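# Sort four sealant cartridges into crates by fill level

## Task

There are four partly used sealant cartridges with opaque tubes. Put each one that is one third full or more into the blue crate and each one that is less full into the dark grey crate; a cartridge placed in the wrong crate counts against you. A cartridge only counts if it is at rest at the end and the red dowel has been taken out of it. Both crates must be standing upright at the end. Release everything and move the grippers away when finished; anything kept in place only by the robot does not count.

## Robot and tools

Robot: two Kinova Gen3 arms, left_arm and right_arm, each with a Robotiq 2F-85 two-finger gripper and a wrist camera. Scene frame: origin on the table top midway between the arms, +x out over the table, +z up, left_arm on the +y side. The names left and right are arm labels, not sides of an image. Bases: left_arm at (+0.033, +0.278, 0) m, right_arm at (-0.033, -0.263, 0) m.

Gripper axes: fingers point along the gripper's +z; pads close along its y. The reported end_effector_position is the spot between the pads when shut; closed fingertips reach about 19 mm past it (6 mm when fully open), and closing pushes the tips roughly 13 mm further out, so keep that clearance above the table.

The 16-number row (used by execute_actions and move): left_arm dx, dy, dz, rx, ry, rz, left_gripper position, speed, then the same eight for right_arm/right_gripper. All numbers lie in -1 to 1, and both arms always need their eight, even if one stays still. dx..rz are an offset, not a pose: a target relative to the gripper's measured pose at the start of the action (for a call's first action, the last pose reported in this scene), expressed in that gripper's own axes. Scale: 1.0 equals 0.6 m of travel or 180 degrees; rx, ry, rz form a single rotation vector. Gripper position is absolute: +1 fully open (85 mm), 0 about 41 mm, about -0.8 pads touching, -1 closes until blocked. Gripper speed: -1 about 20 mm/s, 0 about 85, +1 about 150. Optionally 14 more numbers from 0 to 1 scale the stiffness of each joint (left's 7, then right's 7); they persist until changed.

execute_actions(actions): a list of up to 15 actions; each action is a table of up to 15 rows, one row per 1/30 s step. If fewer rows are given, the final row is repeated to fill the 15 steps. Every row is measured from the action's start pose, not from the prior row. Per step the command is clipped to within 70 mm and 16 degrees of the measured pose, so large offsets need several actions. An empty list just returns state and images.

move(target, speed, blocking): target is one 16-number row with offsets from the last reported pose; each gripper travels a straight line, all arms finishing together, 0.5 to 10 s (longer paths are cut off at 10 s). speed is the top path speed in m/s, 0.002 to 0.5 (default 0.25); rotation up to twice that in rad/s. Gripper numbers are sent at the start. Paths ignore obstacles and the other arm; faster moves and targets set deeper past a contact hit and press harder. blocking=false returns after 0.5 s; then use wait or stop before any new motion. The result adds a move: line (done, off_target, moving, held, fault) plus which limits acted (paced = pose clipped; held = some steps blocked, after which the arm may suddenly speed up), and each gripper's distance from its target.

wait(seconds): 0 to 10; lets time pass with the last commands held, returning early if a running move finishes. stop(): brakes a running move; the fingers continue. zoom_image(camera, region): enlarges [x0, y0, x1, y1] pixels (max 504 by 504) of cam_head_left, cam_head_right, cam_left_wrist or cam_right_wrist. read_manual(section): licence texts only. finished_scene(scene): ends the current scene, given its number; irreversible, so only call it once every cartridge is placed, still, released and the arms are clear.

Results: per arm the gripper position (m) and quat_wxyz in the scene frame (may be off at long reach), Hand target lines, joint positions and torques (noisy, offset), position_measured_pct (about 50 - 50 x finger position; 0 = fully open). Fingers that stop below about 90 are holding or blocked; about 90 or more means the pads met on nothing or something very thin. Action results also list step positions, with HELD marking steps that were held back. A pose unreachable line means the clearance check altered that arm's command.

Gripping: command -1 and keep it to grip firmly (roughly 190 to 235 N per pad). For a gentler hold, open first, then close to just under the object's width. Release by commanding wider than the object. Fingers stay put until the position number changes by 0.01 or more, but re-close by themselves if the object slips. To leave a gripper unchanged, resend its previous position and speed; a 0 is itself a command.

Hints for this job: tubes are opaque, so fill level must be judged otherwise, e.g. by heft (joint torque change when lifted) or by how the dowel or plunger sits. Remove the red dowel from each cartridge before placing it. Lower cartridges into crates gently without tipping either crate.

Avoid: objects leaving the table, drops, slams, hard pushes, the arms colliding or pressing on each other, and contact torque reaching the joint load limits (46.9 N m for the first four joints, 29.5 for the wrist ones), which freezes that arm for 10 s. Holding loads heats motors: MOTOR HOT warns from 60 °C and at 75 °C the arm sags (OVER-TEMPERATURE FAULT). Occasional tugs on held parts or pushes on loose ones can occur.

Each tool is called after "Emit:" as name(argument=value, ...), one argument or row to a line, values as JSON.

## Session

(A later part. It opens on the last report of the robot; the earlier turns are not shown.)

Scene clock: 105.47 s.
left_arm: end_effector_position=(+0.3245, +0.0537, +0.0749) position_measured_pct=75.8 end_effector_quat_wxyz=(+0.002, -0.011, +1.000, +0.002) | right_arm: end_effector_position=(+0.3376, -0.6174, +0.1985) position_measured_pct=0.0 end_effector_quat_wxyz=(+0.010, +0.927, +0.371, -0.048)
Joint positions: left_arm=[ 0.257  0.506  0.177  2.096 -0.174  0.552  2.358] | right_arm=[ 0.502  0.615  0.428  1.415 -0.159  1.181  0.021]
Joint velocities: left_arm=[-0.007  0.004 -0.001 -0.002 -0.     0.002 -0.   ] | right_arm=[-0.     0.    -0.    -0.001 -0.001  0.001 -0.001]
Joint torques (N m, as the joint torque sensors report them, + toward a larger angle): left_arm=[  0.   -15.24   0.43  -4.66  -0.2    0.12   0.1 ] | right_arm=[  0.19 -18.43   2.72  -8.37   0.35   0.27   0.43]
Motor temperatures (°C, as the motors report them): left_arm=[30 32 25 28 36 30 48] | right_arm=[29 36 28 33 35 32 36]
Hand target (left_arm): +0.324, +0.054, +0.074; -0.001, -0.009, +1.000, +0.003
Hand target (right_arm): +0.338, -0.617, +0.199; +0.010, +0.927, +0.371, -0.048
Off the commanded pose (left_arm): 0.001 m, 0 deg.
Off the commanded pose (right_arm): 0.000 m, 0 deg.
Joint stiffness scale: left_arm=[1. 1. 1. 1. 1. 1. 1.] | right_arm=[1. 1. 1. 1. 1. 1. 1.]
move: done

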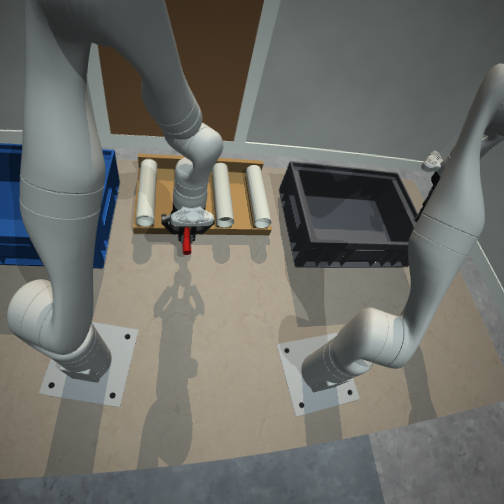

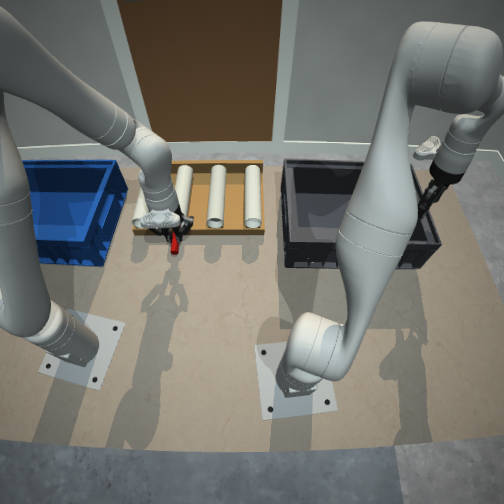

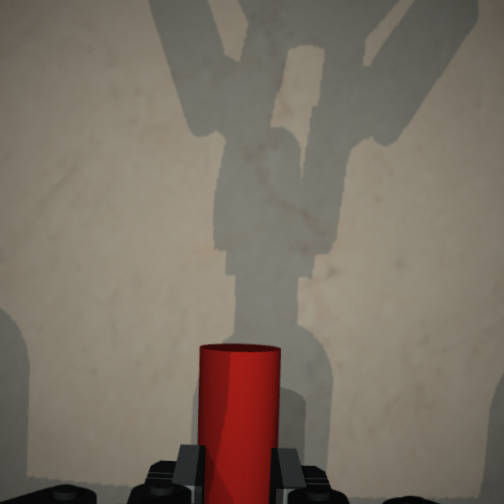

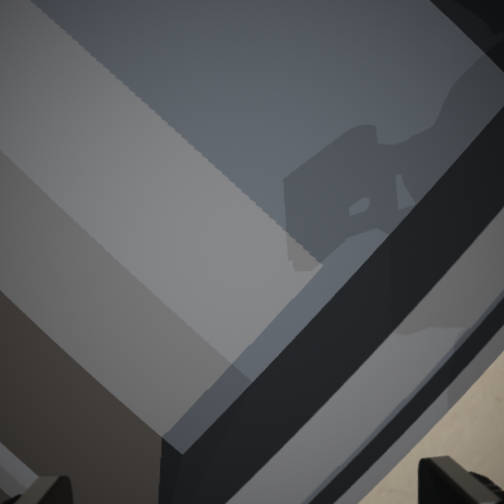

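Emit:
move(
  target=[-0.06, 0, 0, 0, 0, 0, -1, 0, 0, 0, 0, 0, 0, 0, 1, 0],
  speed=0.04,
)

Scene clock: 109.23 s.
left_arm: end_effector_position=(+0.3607, +0.0539, +0.0760) position_measured_pct=75.8 end_effector_quat_wxyz=(+0.005, -0.013, +1.000, +0.001) | right_arm: end_effector_position=(+0.3376, -0.6174, +0.1985) position_measured_pct=0.0 end_effector_quat_wxyz=(+0.010, +0.927, +0.371, -0.048)
Joint positions: left_arm=[ 0.21   0.544  0.177  2.006 -0.174  0.599  2.306] | right_arm=[ 0.502  0.615  0.428  1.415 -0.159  1.181  0.021]
Joint velocities: left_arm=[-0.006  0.007 -0.    -0.002 -0.     0.002 -0.001] | right_arm=[ 0.    -0.    -0.     0.002 -0.    -0.001  0.   ]
Joint torques (N m, as the joint torque sensors report them, + toward a larger angle): left_arm=[ -0.23 -16.07   0.64  -5.11  -0.2    0.22   0.08] | right_arm=[  0.58 -18.6    2.81  -7.62   0.41   0.19   0.21]
Motor temperatures (°C, as the motors report them): left_arm=[30 32 25 28 36 30 48] | right_arm=[29 36 28 33 35 32 36]
Hand target (left_arm): +0.360, +0.054, +0.075; +0.002, -0.011, +1.000, +0.002
Hand target (right_arm): +0.338, -0.617, +0.199; +0.010, +0.927, +0.371, -0.048
Off the commanded pose (left_arm): 0.001 m, 0 deg.
Off the commanded pose (right_arm): 0.000 m, 0 deg.
Joint stiffness scale: left_arm=[1. 1. 1. 1. 1. 1. 1.] | right_arm=[1. 1. 1. 1. 1. 1. 1.]
move: done

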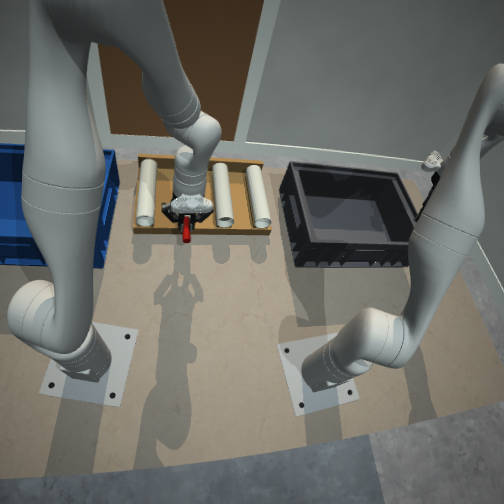

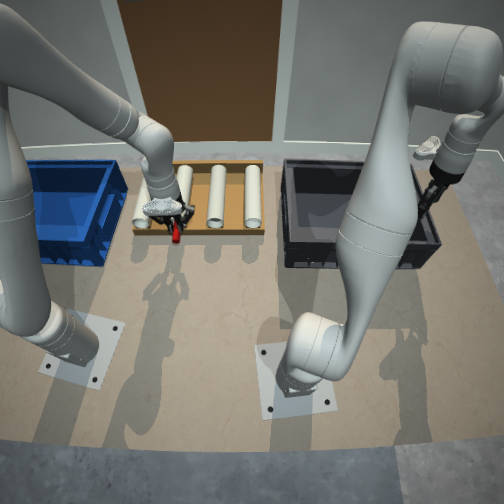

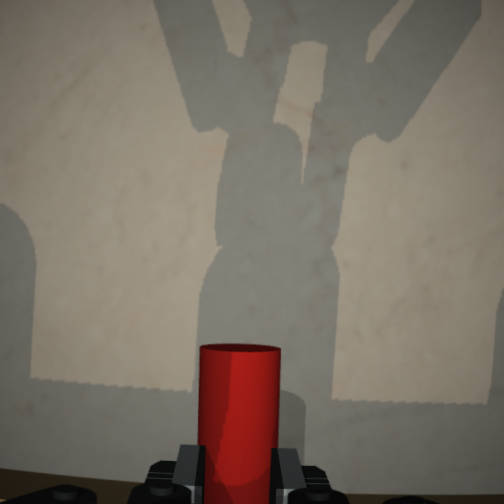

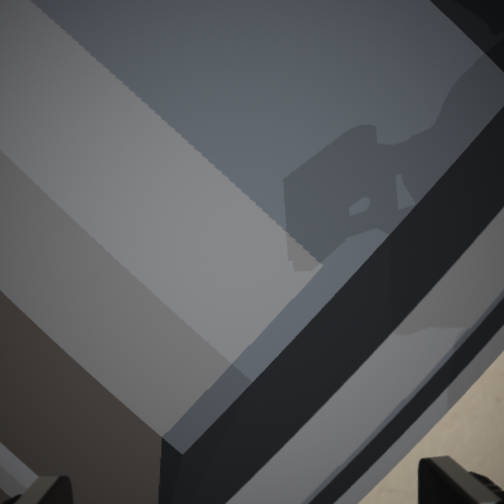

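Emit:
move(
  target=[0.33, 0, 0, 0, 0, 0, -1, 0, 0, 0, 0, 0, 0, 0, 1, 0],
  speed=0.12,
)

Emit:
move(
  target=[0, -0.175, 0.004, 0, 0, 0, -1, 0, 0, 0, 0, 0, 0, 0, 1, 0],
  speed=0.12,
)

Scene clock: 119.10 s.
left_arm: end_effector_position=(+0.1620, +0.0493, +0.0735) position_measured_pct=75.8 end_effector_quat_wxyz=(+0.001, -0.014, +1.000, +0.002) | right_arm: end_effector_position=(+0.3376, -0.6174, +0.1985) position_measured_pct=0.0 end_effector_quat_wxyz=(+0.010, +0.927, +0.371, -0.048)
Joint positions: left_arm=[ 0.631  0.367  0.169  2.418 -0.181  0.369  2.761] | right_arm=[ 0.502  0.615  0.428  1.415 -0.159  1.181  0.021]
Joint velocities: left_arm=[ 0.022 -0.004 -0.012 -0.     0.     0.    -0.   ] | right_arm=[ 0.001  0.001 -0.     0.     0.     0.     0.002]
Joint torques (N m, as the joint torque sensors report them, + toward a larger angle): left_arm=[ -0.27 -10.96  -0.19  -3.09  -0.05   0.12   0.11] | right_arm=[  0.32 -18.19   2.93  -7.74   0.5    0.07   0.01]
Motor temperatures (°C, as the motors report them): left_arm=[30 32 25 28 36 30 48] | right_arm=[29 36 28 33 35 32 36]
Hand target (left_arm): +0.163, +0.049, +0.074; +0.005, -0.013, +1.000, +0.001
Hand target (right_arm): +0.338, -0.617, +0.199; +0.010, +0.927, +0.371, -0.048
Off the commanded pose (left_arm): 0.001 m, 0 deg.
Off the commanded pose (right_arm): 0.000 m, 0 deg.
Joint stiffness scale: left_arm=[1. 1. 1. 1. 1. 1. 1.] | right_arm=[1. 1. 1. 1. 1. 1. 1.]
move: done

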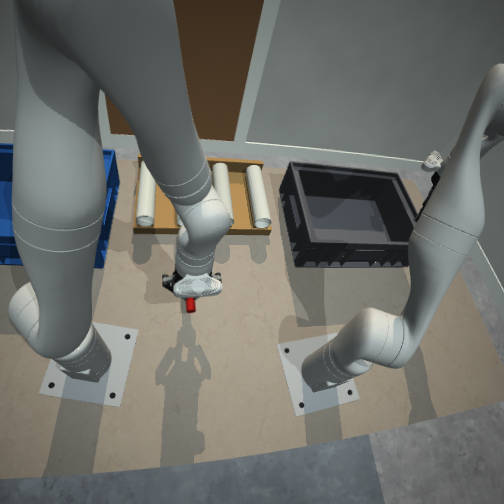

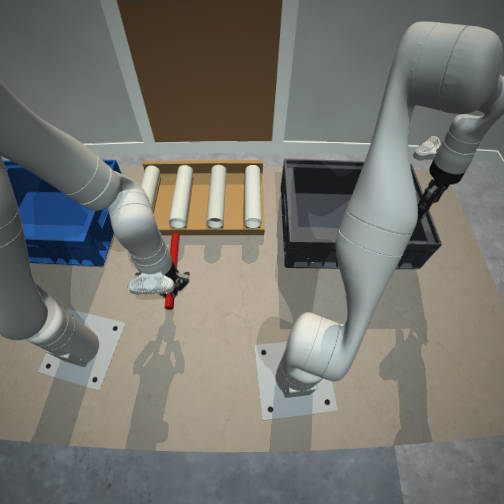

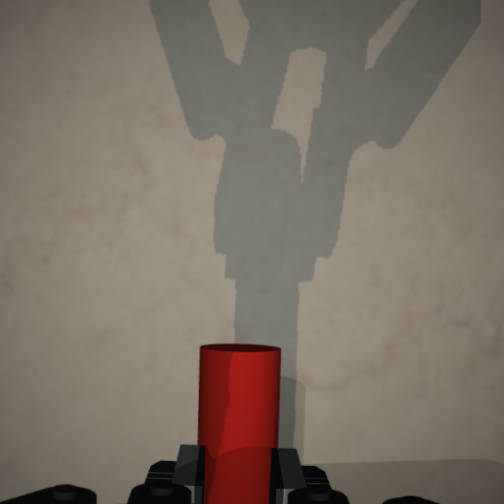

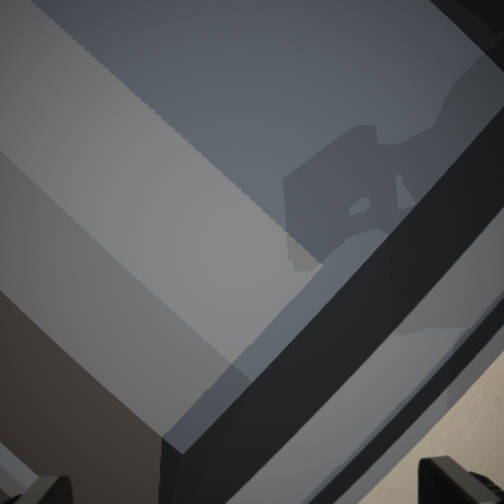

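Scene clock: 120.43 s.
left_arm: end_effector_position=(+0.1675, -0.0551, +0.0716) position_measured_pct=75.8 end_effector_quat_wxyz=(+0.004, -0.012, +1.000, +0.000) | right_arm: end_effector_position=(+0.3376, -0.6174, +0.1985) position_measured_pct=0.0 end_effector_quat_wxyz=(+0.010, +0.927, +0.371, -0.048)
Joint positions: left_arm=[ 0.792  0.501  0.173  2.127 -0.181  0.524  2.899] | right_arm=[ 0.502  0.615  0.428  1.415 -0.159  1.181  0.021]
Joint velocities: left_arm=[ 0.007  0.002  0.    -0.002  0.     0.001 -0.   ] | right_arm=[-0.001 -0.    -0.    -0.001 -0.     0.001  0.001]
Joint torques (N m, as the joint torque sensors report them, + toward a larger angle): left_arm=[  0.03 -14.95   0.47  -4.5   -0.35  -0.03   0.19] | right_arm=[  0.18 -18.15   2.92  -7.9    0.27   0.03   0.27]
Motor temperatures (°C, as the motors report them): left_arm=[30 32 25 28 36 30 48] | right_arm=[29 36 28 33 35 32 36]
Hand target (left_arm): +0.165, -0.056, +0.071; +0.001, -0.014, +1.000, +0.002
Hand target (right_arm): +0.338, -0.617, +0.199; +0.010, +0.927, +0.371, -0.048
Off the commanded pose (left_arm): 0.003 m, 0 deg.
Off the commanded pose (right_arm): 0.000 m, 0 deg.
Joint stiffness scale: left_arm=[1. 1. 1. 1. 1. 1. 1.] | right_arm=[1. 1. 1. 1. 1. 1. 1.]
move: done

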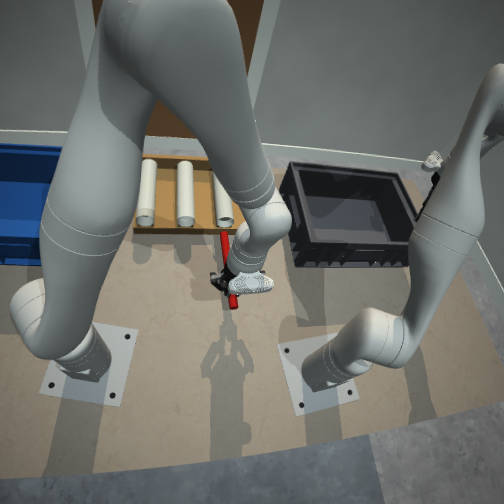

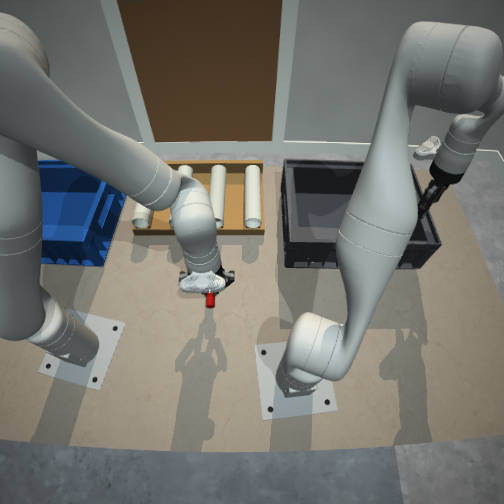

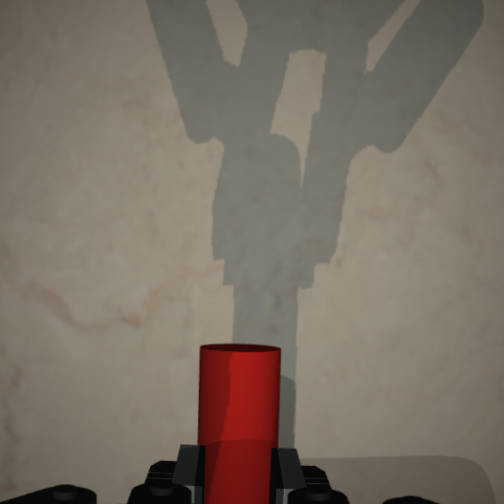

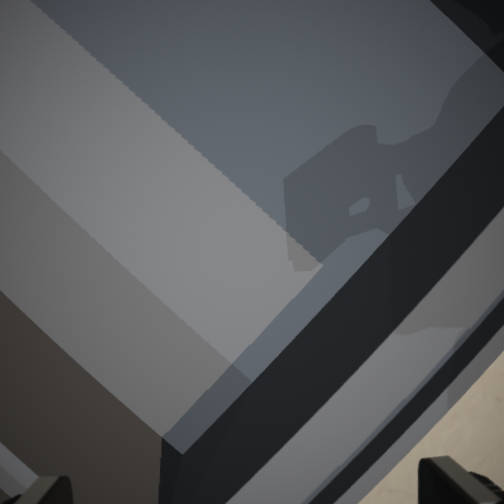

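Went to tube 3 (aligned). Push in.

Emit:
move(
  target=[-0.12, 0, 0, 0, 0, 0, -1, 0, 0, 0, 0, 0, 0, 0, 1, 0],
  speed=0.06,
)

Scene clock: 126.17 s.
left_arm: end_effector_position=(+0.2340, -0.0539, +0.0721) position_measured_pct=75.8 end_effector_quat_wxyz=(+0.003, -0.008, +1.000, +0.001) | right_arm: end_effector_position=(+0.3376, -0.6174, +0.1985) position_measured_pct=0.0 end_effector_quat_wxyz=(+0.010, +0.927, +0.371, -0.048)
Joint positions: left_arm=[ 0.634  0.542  0.178  2.034 -0.179  0.578  2.727] | right_arm=[ 0.502  0.615  0.428  1.415 -0.159  1.181  0.021]
Joint velocities: left_arm=[-0.006  0.003  0.006 -0.001  0.    -0.     0.   ] | right_arm=[ 0.    -0.    -0.     0.    -0.001  0.001 -0.   ]
Joint torques (N m, as the joint torque sensors report them, + toward a larger angle): left_arm=[ -4.74 -16.92  -4.45  -7.23  -1.65  -0.75   0.42] | right_arm=[  0.38 -18.24   3.08  -8.41   0.35   0.02   0.24]
Motor temperatures (°C, as the motors report them): left_arm=[30 32 25 28 36 30 48] | right_arm=[29 36 28 33 35 32 36]
Hand target (left_arm): +0.239, -0.054, +0.072; +0.004, -0.012, +1.000, +0.000
Hand target (right_arm): +0.338, -0.617, +0.199; +0.010, +0.927, +0.371, -0.048
Off the commanded pose (left_arm): 0.005 m, 0 deg.
Off the commanded pose (right_arm): 0.000 m, 0 deg.
Joint stiffness scale: left_arm=[1. 1. 1. 1. 1. 1. 1.] | right_arm=[1. 1. 1. 1. 1. 1. 1.]
move: off_target (left_arm)

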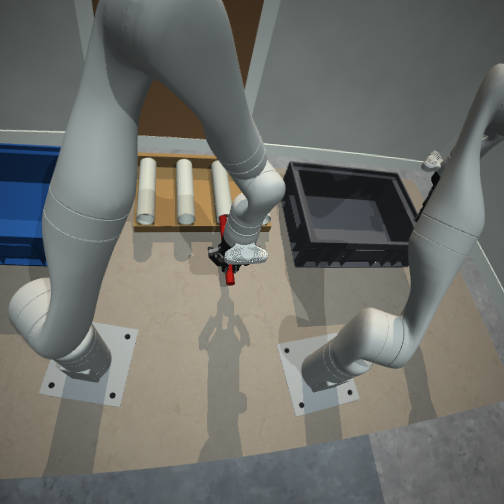

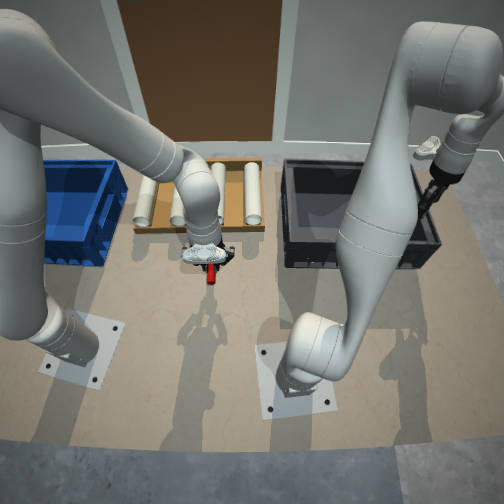

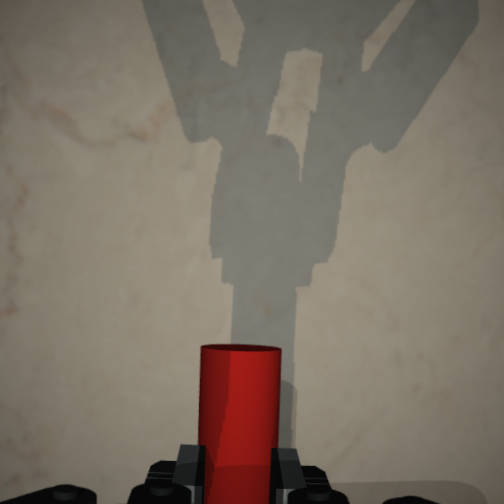

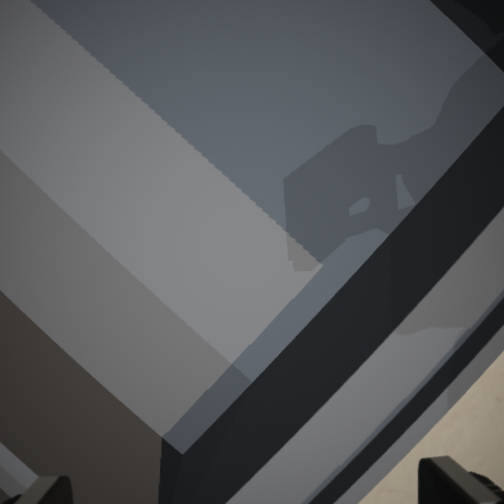

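Emit:
move(
  target=[0.11, 0, 0, 0, 0, 0, -1, 0, 0, 0, 0, 0, 0, 0, 1, 0],
  speed=0.1,
)

Emit:
move(
  target=[0, -0.175, 0, 0, 0, 0, -1, 0, 0, 0, 0, 0, 0, 0, 1, 0],
  speed=0.12,
)

Scene clock: 133.37 s.
left_arm: end_effector_position=(+0.1678, -0.0543, +0.0710) position_measured_pct=75.8 end_effector_quat_wxyz=(+0.001, -0.006, +1.000, +0.003) | right_arm: end_effector_position=(+0.3376, -0.6174, +0.1985) position_measured_pct=0.0 end_effector_quat_wxyz=(+0.010, +0.927, +0.371, -0.048)
Joint positions: left_arm=[ 0.783  0.505  0.178  2.123 -0.179  0.531  2.883] | right_arm=[ 0.502  0.615  0.428  1.415 -0.159  1.181  0.021]
Joint velocities: left_arm=[ 0.009 -0.003 -0.002 -0.     0.    -0.001  0.   ] | right_arm=[-0.     0.    -0.     0.    -0.001 -0.003 -0.001]
Joint torques (N m, as the joint torque sensors report them, + toward a larger angle): left_arm=[ -0.17 -15.19   0.27  -4.75  -0.19   0.05   0.25] | right_arm=[  0.23 -18.42   2.78  -8.07   0.45   0.21   0.37]
Motor temperatures (°C, as the motors report them): left_arm=[30 32 25 28 36 30 48] | right_arm=[29 36 28 33 35 32 36]
Hand target (left_arm): +0.168, -0.055, +0.072; +0.003, -0.008, +1.000, +0.001
Hand target (right_arm): +0.338, -0.617, +0.199; +0.010, +0.927, +0.371, -0.048
Off the commanded pose (left_arm): 0.001 m, 0 deg.
Off the commanded pose (right_arm): 0.000 m, 0 deg.
Joint stiffness scale: left_arm=[1. 1. 1. 1. 1. 1. 1.] | right_arm=[1. 1. 1. 1. 1. 1. 1.]
move: done

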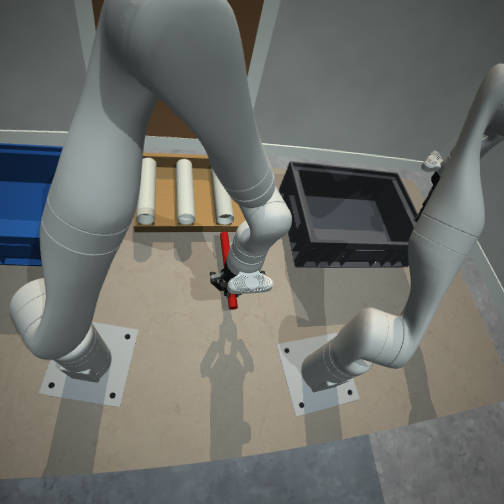

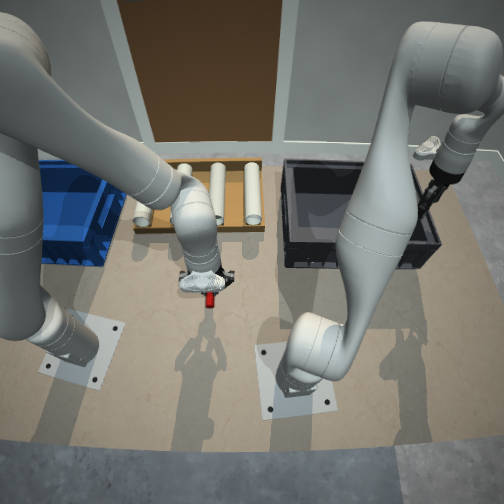

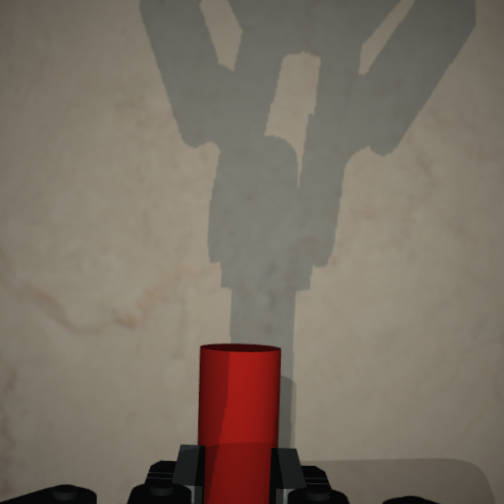

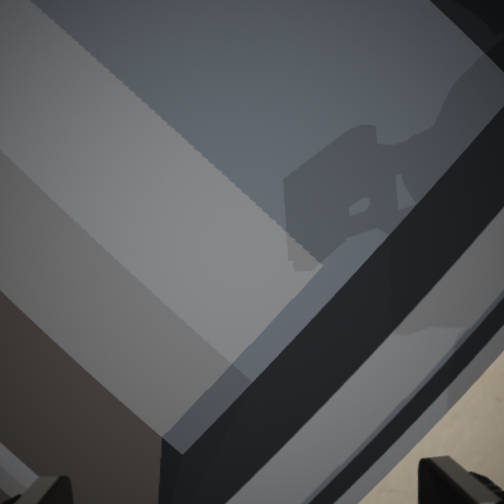

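Scene clock: 134.70 s.
left_arm: end_effector_position=(+0.1725, -0.1589, +0.0716) position_measured_pct=75.8 end_effector_quat_wxyz=(+0.004, -0.004, +1.000, +0.001) | right_arm: end_effector_position=(+0.3376, -0.6174, +0.1985) position_measured_pct=0.0 end_effector_quat_wxyz=(+0.010, +0.927, +0.371, -0.048)
Joint positions: left_arm=[ 0.891  0.651  0.178  1.794 -0.179  0.711  2.952] | right_arm=[ 0.502  0.615  0.428  1.415 -0.159  1.181  0.021]
Joint velocities: left_arm=[ 0.004  0.003  0.001 -0.002 -0.     0.    -0.   ] | right_arm=[ 0.     0.     0.     0.001  0.001 -0.    -0.   ]
Joint torques (N m, as the joint torque sensors report them, + toward a larger angle): left_arm=[ -0.12 -19.01   0.68  -6.19   0.     0.24   0.09] | right_arm=[  0.33 -17.83   2.85  -8.19   0.32   0.33   0.28]
Motor temperatures (°C, as the motors report them): left_arm=[30 32 25 28 36 30 48] | right_arm=[29 36 28 33 35 32 36]
Hand target (left_arm): +0.169, -0.159, +0.071; +0.001, -0.006, +1.000, +0.003
Hand target (right_arm): +0.338, -0.617, +0.199; +0.010, +0.927, +0.371, -0.048
Off the commanded pose (left_arm): 0.004 m, 1 deg.
Off the commanded pose (right_arm): 0.000 m, 0 deg.
Joint stiffness scale: left_arm=[1. 1. 1. 1. 1. 1. 1.] | right_arm=[1. 1. 1. 1. 1. 1. 1.]
move: off_target (left_arm)

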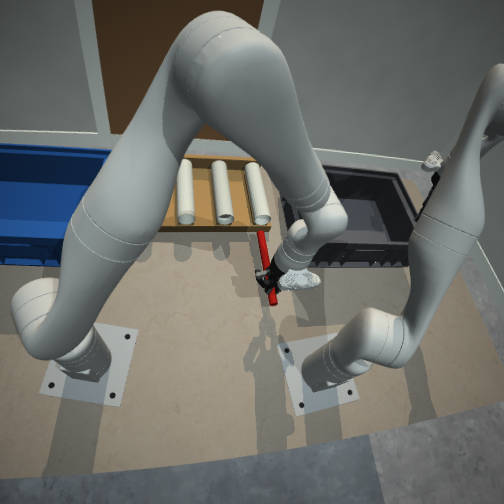

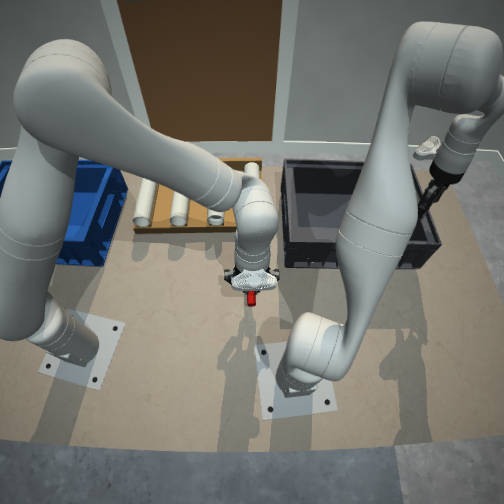

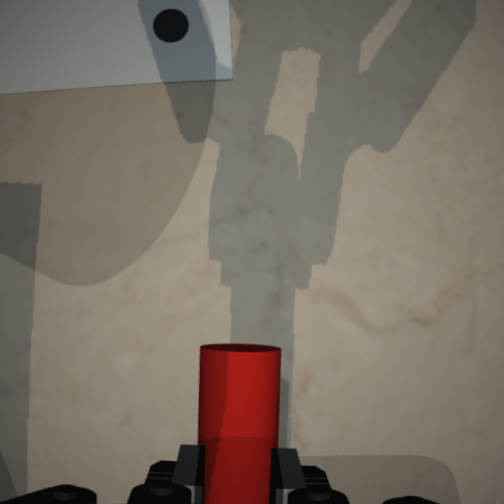

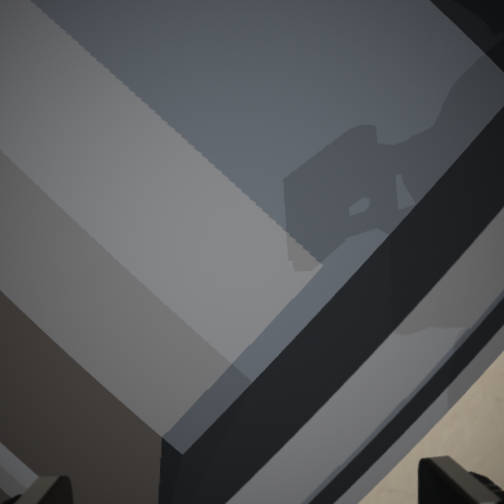

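Emit:
move(
  target=[-0.1, 0, 0, 0, 0, 0, -1, 0, 0, 0, 0, 0, 0, 0, 1, 0],
  speed=0.05,
)

Scene clock: 140.23 s.
left_arm: end_effector_position=(+0.2322, -0.1597, +0.0732) position_measured_pct=75.8 end_effector_quat_wxyz=(+0.006, -0.005, +1.000, -0.002) | right_arm: end_effector_position=(+0.3376, -0.6174, +0.1985) position_measured_pct=0.0 end_effector_quat_wxyz=(+0.010, +0.927, +0.371, -0.048)
Joint positions: left_arm=[ 0.779  0.68   0.178  1.721 -0.179  0.748  2.834] | right_arm=[ 0.502  0.615  0.428  1.415 -0.159  1.181  0.021]
Joint velocities: left_arm=[-0.005  0.002  0.    -0.002 -0.     0.     0.   ] | right_arm=[ 0.001  0.001  0.    -0.     0.    -0.001  0.001]
Joint torques (N m, as the joint torque sensors report them, + toward a larger angle): left_arm=[ -0.34 -19.33   0.69  -6.28  -0.37   0.14   0.28] | right_arm=[  0.29 -17.94   2.64  -8.05   0.25   0.67   0.21]
Motor temperatures (°C, as the motors report them): left_arm=[30 32 25 28 36 30 48] | right_arm=[29 36 28 33 35 32 36]
Hand target (left_arm): +0.232, -0.159, +0.072; +0.004, -0.004, +1.000, +0.001
Hand target (right_arm): +0.338, -0.617, +0.199; +0.010, +0.927, +0.371, -0.048
Off the commanded pose (left_arm): 0.002 m, 0 deg.
Off the commanded pose (right_arm): 0.000 m, 0 deg.
Joint stiffness scale: left_arm=[1. 1. 1. 1. 1. 1. 1.] | right_arm=[1. 1. 1. 1. 1. 1. 1.]
move: done

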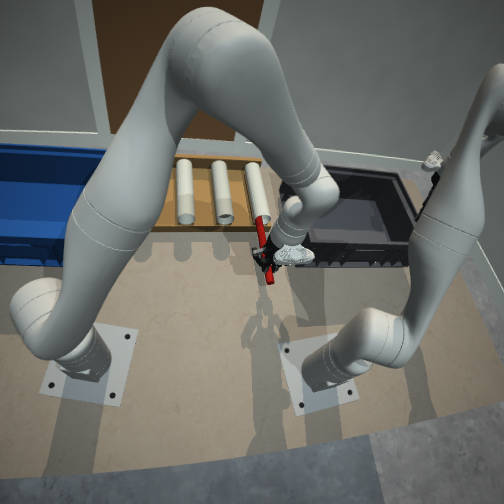

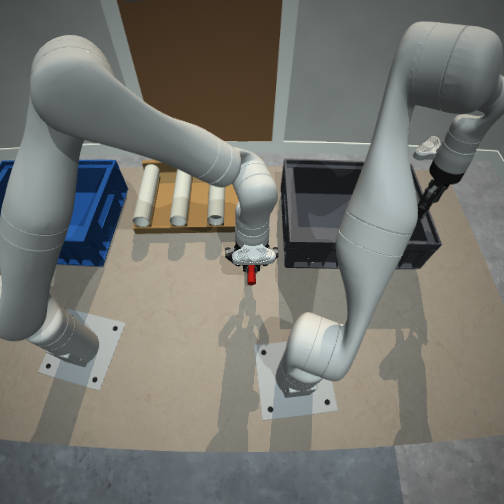

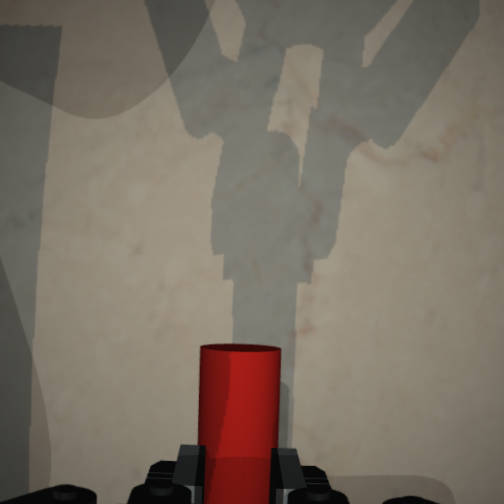

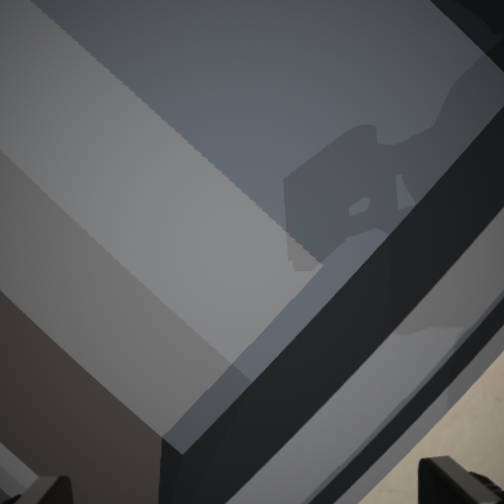

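Emit:
move(
  target=[-0.08, 0, 0, 0, 0, 0, -1, 0, 0, 0, 0, 0, 0, 0, 1, 0],
  speed=0.05,
)

Scene clock: 144.20 s.
left_arm: end_effector_position=(+0.2801, -0.1601, +0.0749) position_measured_pct=75.8 end_effector_quat_wxyz=(+0.008, -0.007, +1.000, -0.004) | right_arm: end_effector_position=(+0.3376, -0.6174, +0.1985) position_measured_pct=0.0 end_effector_quat_wxyz=(+0.010, +0.927, +0.371, -0.048)
Joint positions: left_arm=[ 0.698  0.711  0.178  1.645 -0.179  0.787  2.748] | right_arm=[ 0.502  0.615  0.428  1.415 -0.159  1.181  0.021]
Joint velocities: left_arm=[-0.005  0.004  0.001 -0.001  0.     0.    -0.   ] | right_arm=[-0.     0.001 -0.     0.     0.001  0.     0.001]
Joint torques (N m, as the joint torque sensors report them, + toward a larger angle): left_arm=[ -0.47 -20.25   0.87  -6.67  -0.1   -0.09   0.18] | right_arm=[  0.25 -18.02   2.98  -8.15   0.43   0.67   0.09]
Motor temperatures (°C, as the motors report them): left_arm=[30 32 25 28 36 30 48] | right_arm=[29 36 28 33 35 32 36]
Hand target (left_arm): +0.280, -0.159, +0.074; +0.006, -0.005, +1.000, -0.002
Hand target (right_arm): +0.338, -0.617, +0.199; +0.010, +0.927, +0.371, -0.048
Off the commanded pose (left_arm): 0.001 m, 0 deg.
Off the commanded pose (right_arm): 0.000 m, 0 deg.
Joint stiffness scale: left_arm=[1. 1. 1. 1. 1. 1. 1.] | right_arm=[1. 1. 1. 1. 1. 1. 1.]
move: done

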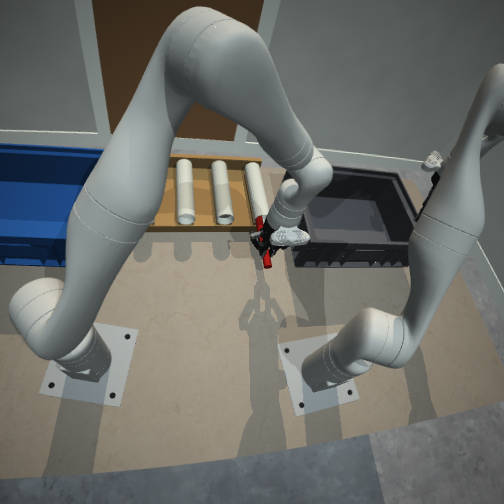

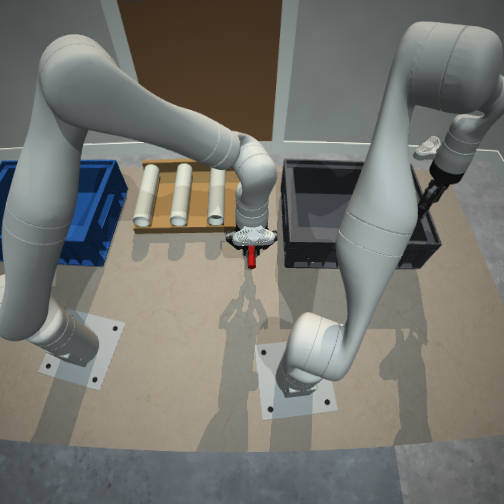

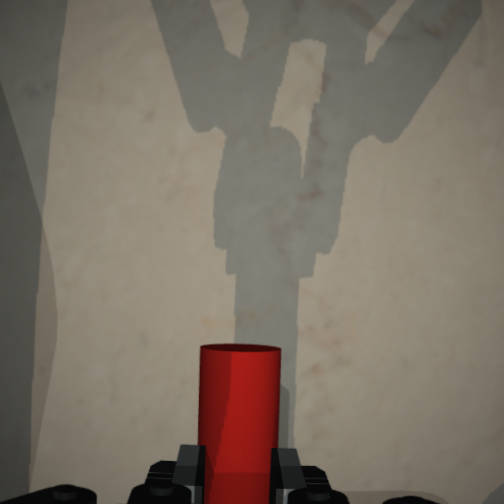

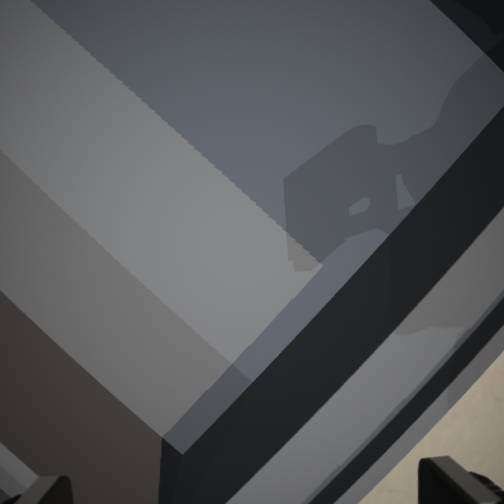

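Emit:
move(
  target=[-0.08, 0, 0, 0, 0, 0, -1, 0, 0, 0, 0, 0, 0, 0, 1, 0],
  speed=0.05,
)

Scene clock: 149.07 s.
left_arm: end_effector_position=(+0.3283, -0.1602, +0.0768) position_measured_pct=75.8 end_effector_quat_wxyz=(+0.011, -0.009, +1.000, -0.005) | right_arm: end_effector_position=(+0.3376, -0.6174, +0.1985) position_measured_pct=0.0 end_effector_quat_wxyz=(+0.010, +0.927, +0.371, -0.048)
Joint positions: left_arm=[ 0.626  0.749  0.178  1.553 -0.179  0.835  2.668] | right_arm=[ 0.502  0.615  0.428  1.415 -0.159  1.181  0.021]
Joint velocities: left_arm=[-0.004  0.004  0.002 -0.001  0.     0.001  0.   ] | right_arm=[ 0.001 -0.001 -0.    -0.     0.001  0.    -0.001]
Joint torques (N m, as the joint torque sensors report them, + toward a larger angle): left_arm=[ -0.27 -21.41   1.13  -7.03  -0.18   0.18   0.03] | right_arm=[  0.13 -18.07   2.84  -8.46   0.46   0.06   0.41]
Motor temperatures (°C, as the motors report them): left_arm=[30 32 25 28 36 30 48] | right_arm=[29 36 28 33 35 32 36]
Hand target (left_arm): +0.328, -0.160, +0.076; +0.008, -0.007, +1.000, -0.004
Hand target (right_arm): +0.338, -0.617, +0.199; +0.010, +0.927, +0.371, -0.048
Off the commanded pose (left_arm): 0.001 m, 0 deg.
Off the commanded pose (right_arm): 0.000 m, 0 deg.
Joint stiffness scale: left_arm=[1. 1. 1. 1. 1. 1. 1.] | right_arm=[1. 1. 1. 1. 1. 1. 1.]
move: done

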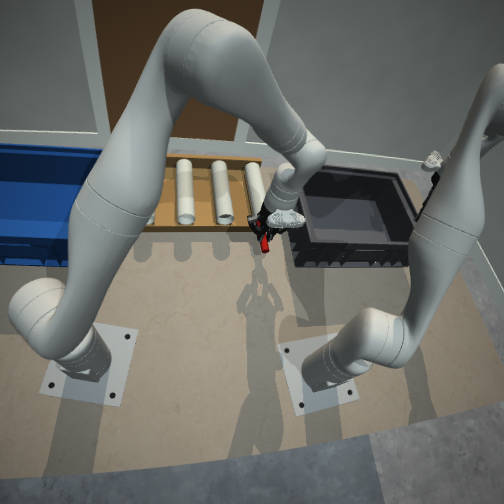

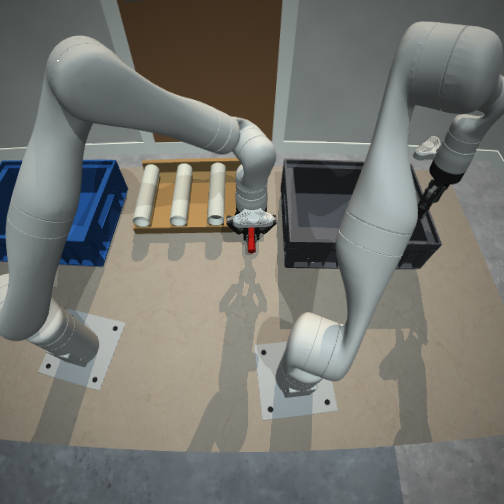

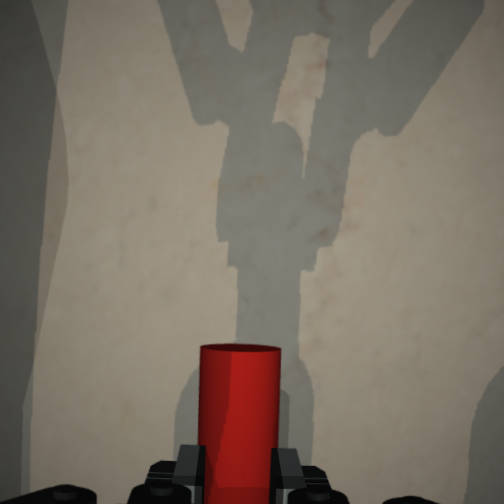

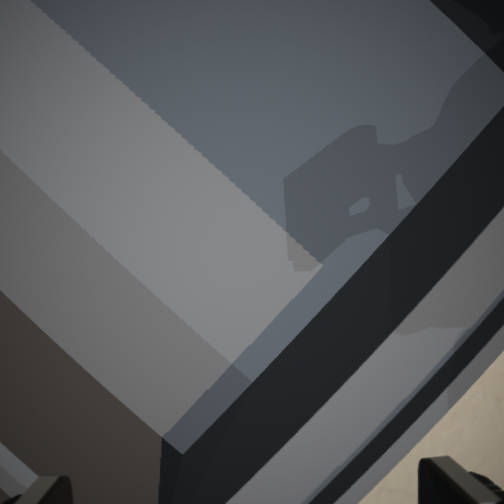

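Emit:
move(
  target=[-0.06, 0, 0.004, 0, 0, 0, -1, 0, 0, 0, 0, 0, 0, 0, 1, 0],
  speed=0.04,
)

Scene clock: 153.43 s.
left_arm: end_effector_position=(+0.3641, -0.1608, +0.0765) position_measured_pct=75.8 end_effector_quat_wxyz=(+0.012, -0.011, +1.000, -0.008) | right_arm: end_effector_position=(+0.3376, -0.6174, +0.1985) position_measured_pct=0.0 end_effector_quat_wxyz=(+0.010, +0.927, +0.371, -0.048)
Joint positions: left_arm=[ 0.578  0.785  0.178  1.475 -0.179  0.87   2.614] | right_arm=[ 0.502  0.615  0.428  1.415 -0.159  1.181  0.021]
Joint velocities: left_arm=[-0.004  0.004 -0.001 -0.002  0.     0.    -0.   ] | right_arm=[-0.    -0.001  0.001  0.001  0.     0.001 -0.   ]
Joint torques (N m, as the joint torque sensors report them, + toward a larger angle): left_arm=[ -0.2  -22.11   0.87  -7.68  -0.1   -0.31  -0.01] | right_arm=[  0.16 -17.86   2.75  -8.38   0.37   0.56   0.16]
Motor temperatures (°C, as the motors report them): left_arm=[30 32 25 28 36 30 48] | right_arm=[29 36 28 33 35 32 36]
Hand target (left_arm): +0.364, -0.160, +0.075; +0.011, -0.009, +1.000, -0.006
Hand target (right_arm): +0.338, -0.617, +0.199; +0.010, +0.927, +0.371, -0.048
Off the commanded pose (left_arm): 0.002 m, 0 deg.
Off the commanded pose (right_arm): 0.000 m, 0 deg.
Joint stiffness scale: left_arm=[1. 1. 1. 1. 1. 1. 1.] | right_arm=[1. 1. 1. 1. 1. 1. 1.]
move: done

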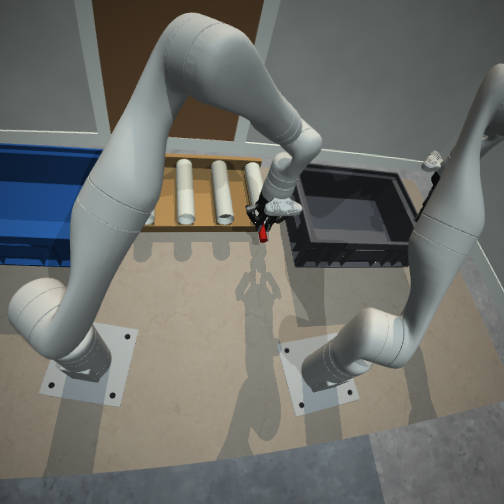

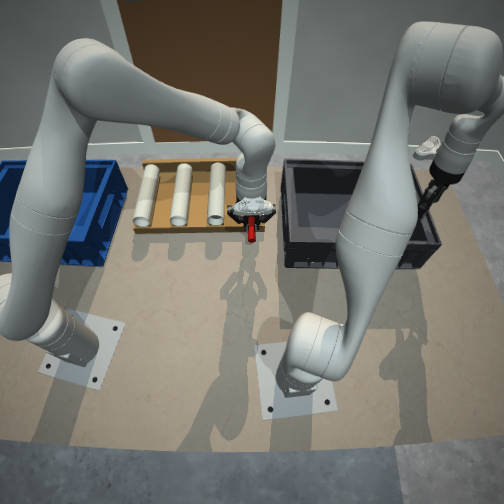

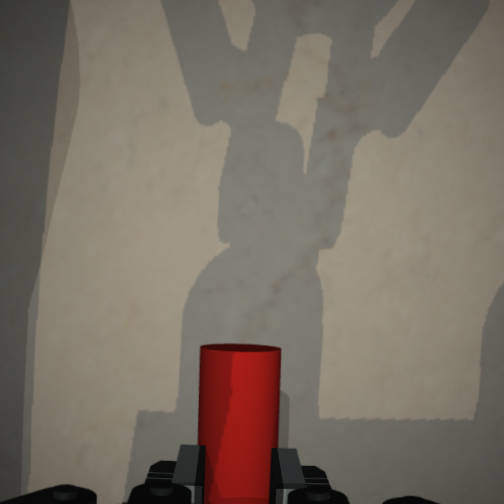

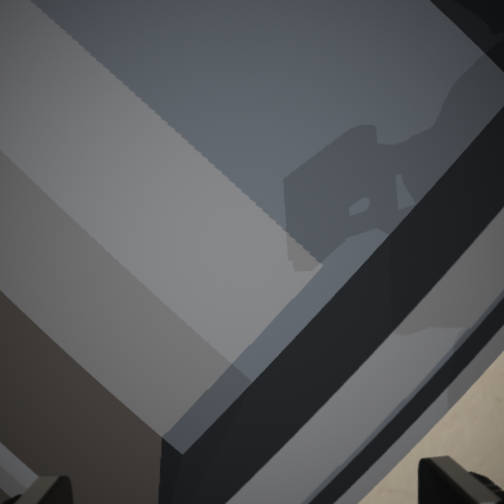

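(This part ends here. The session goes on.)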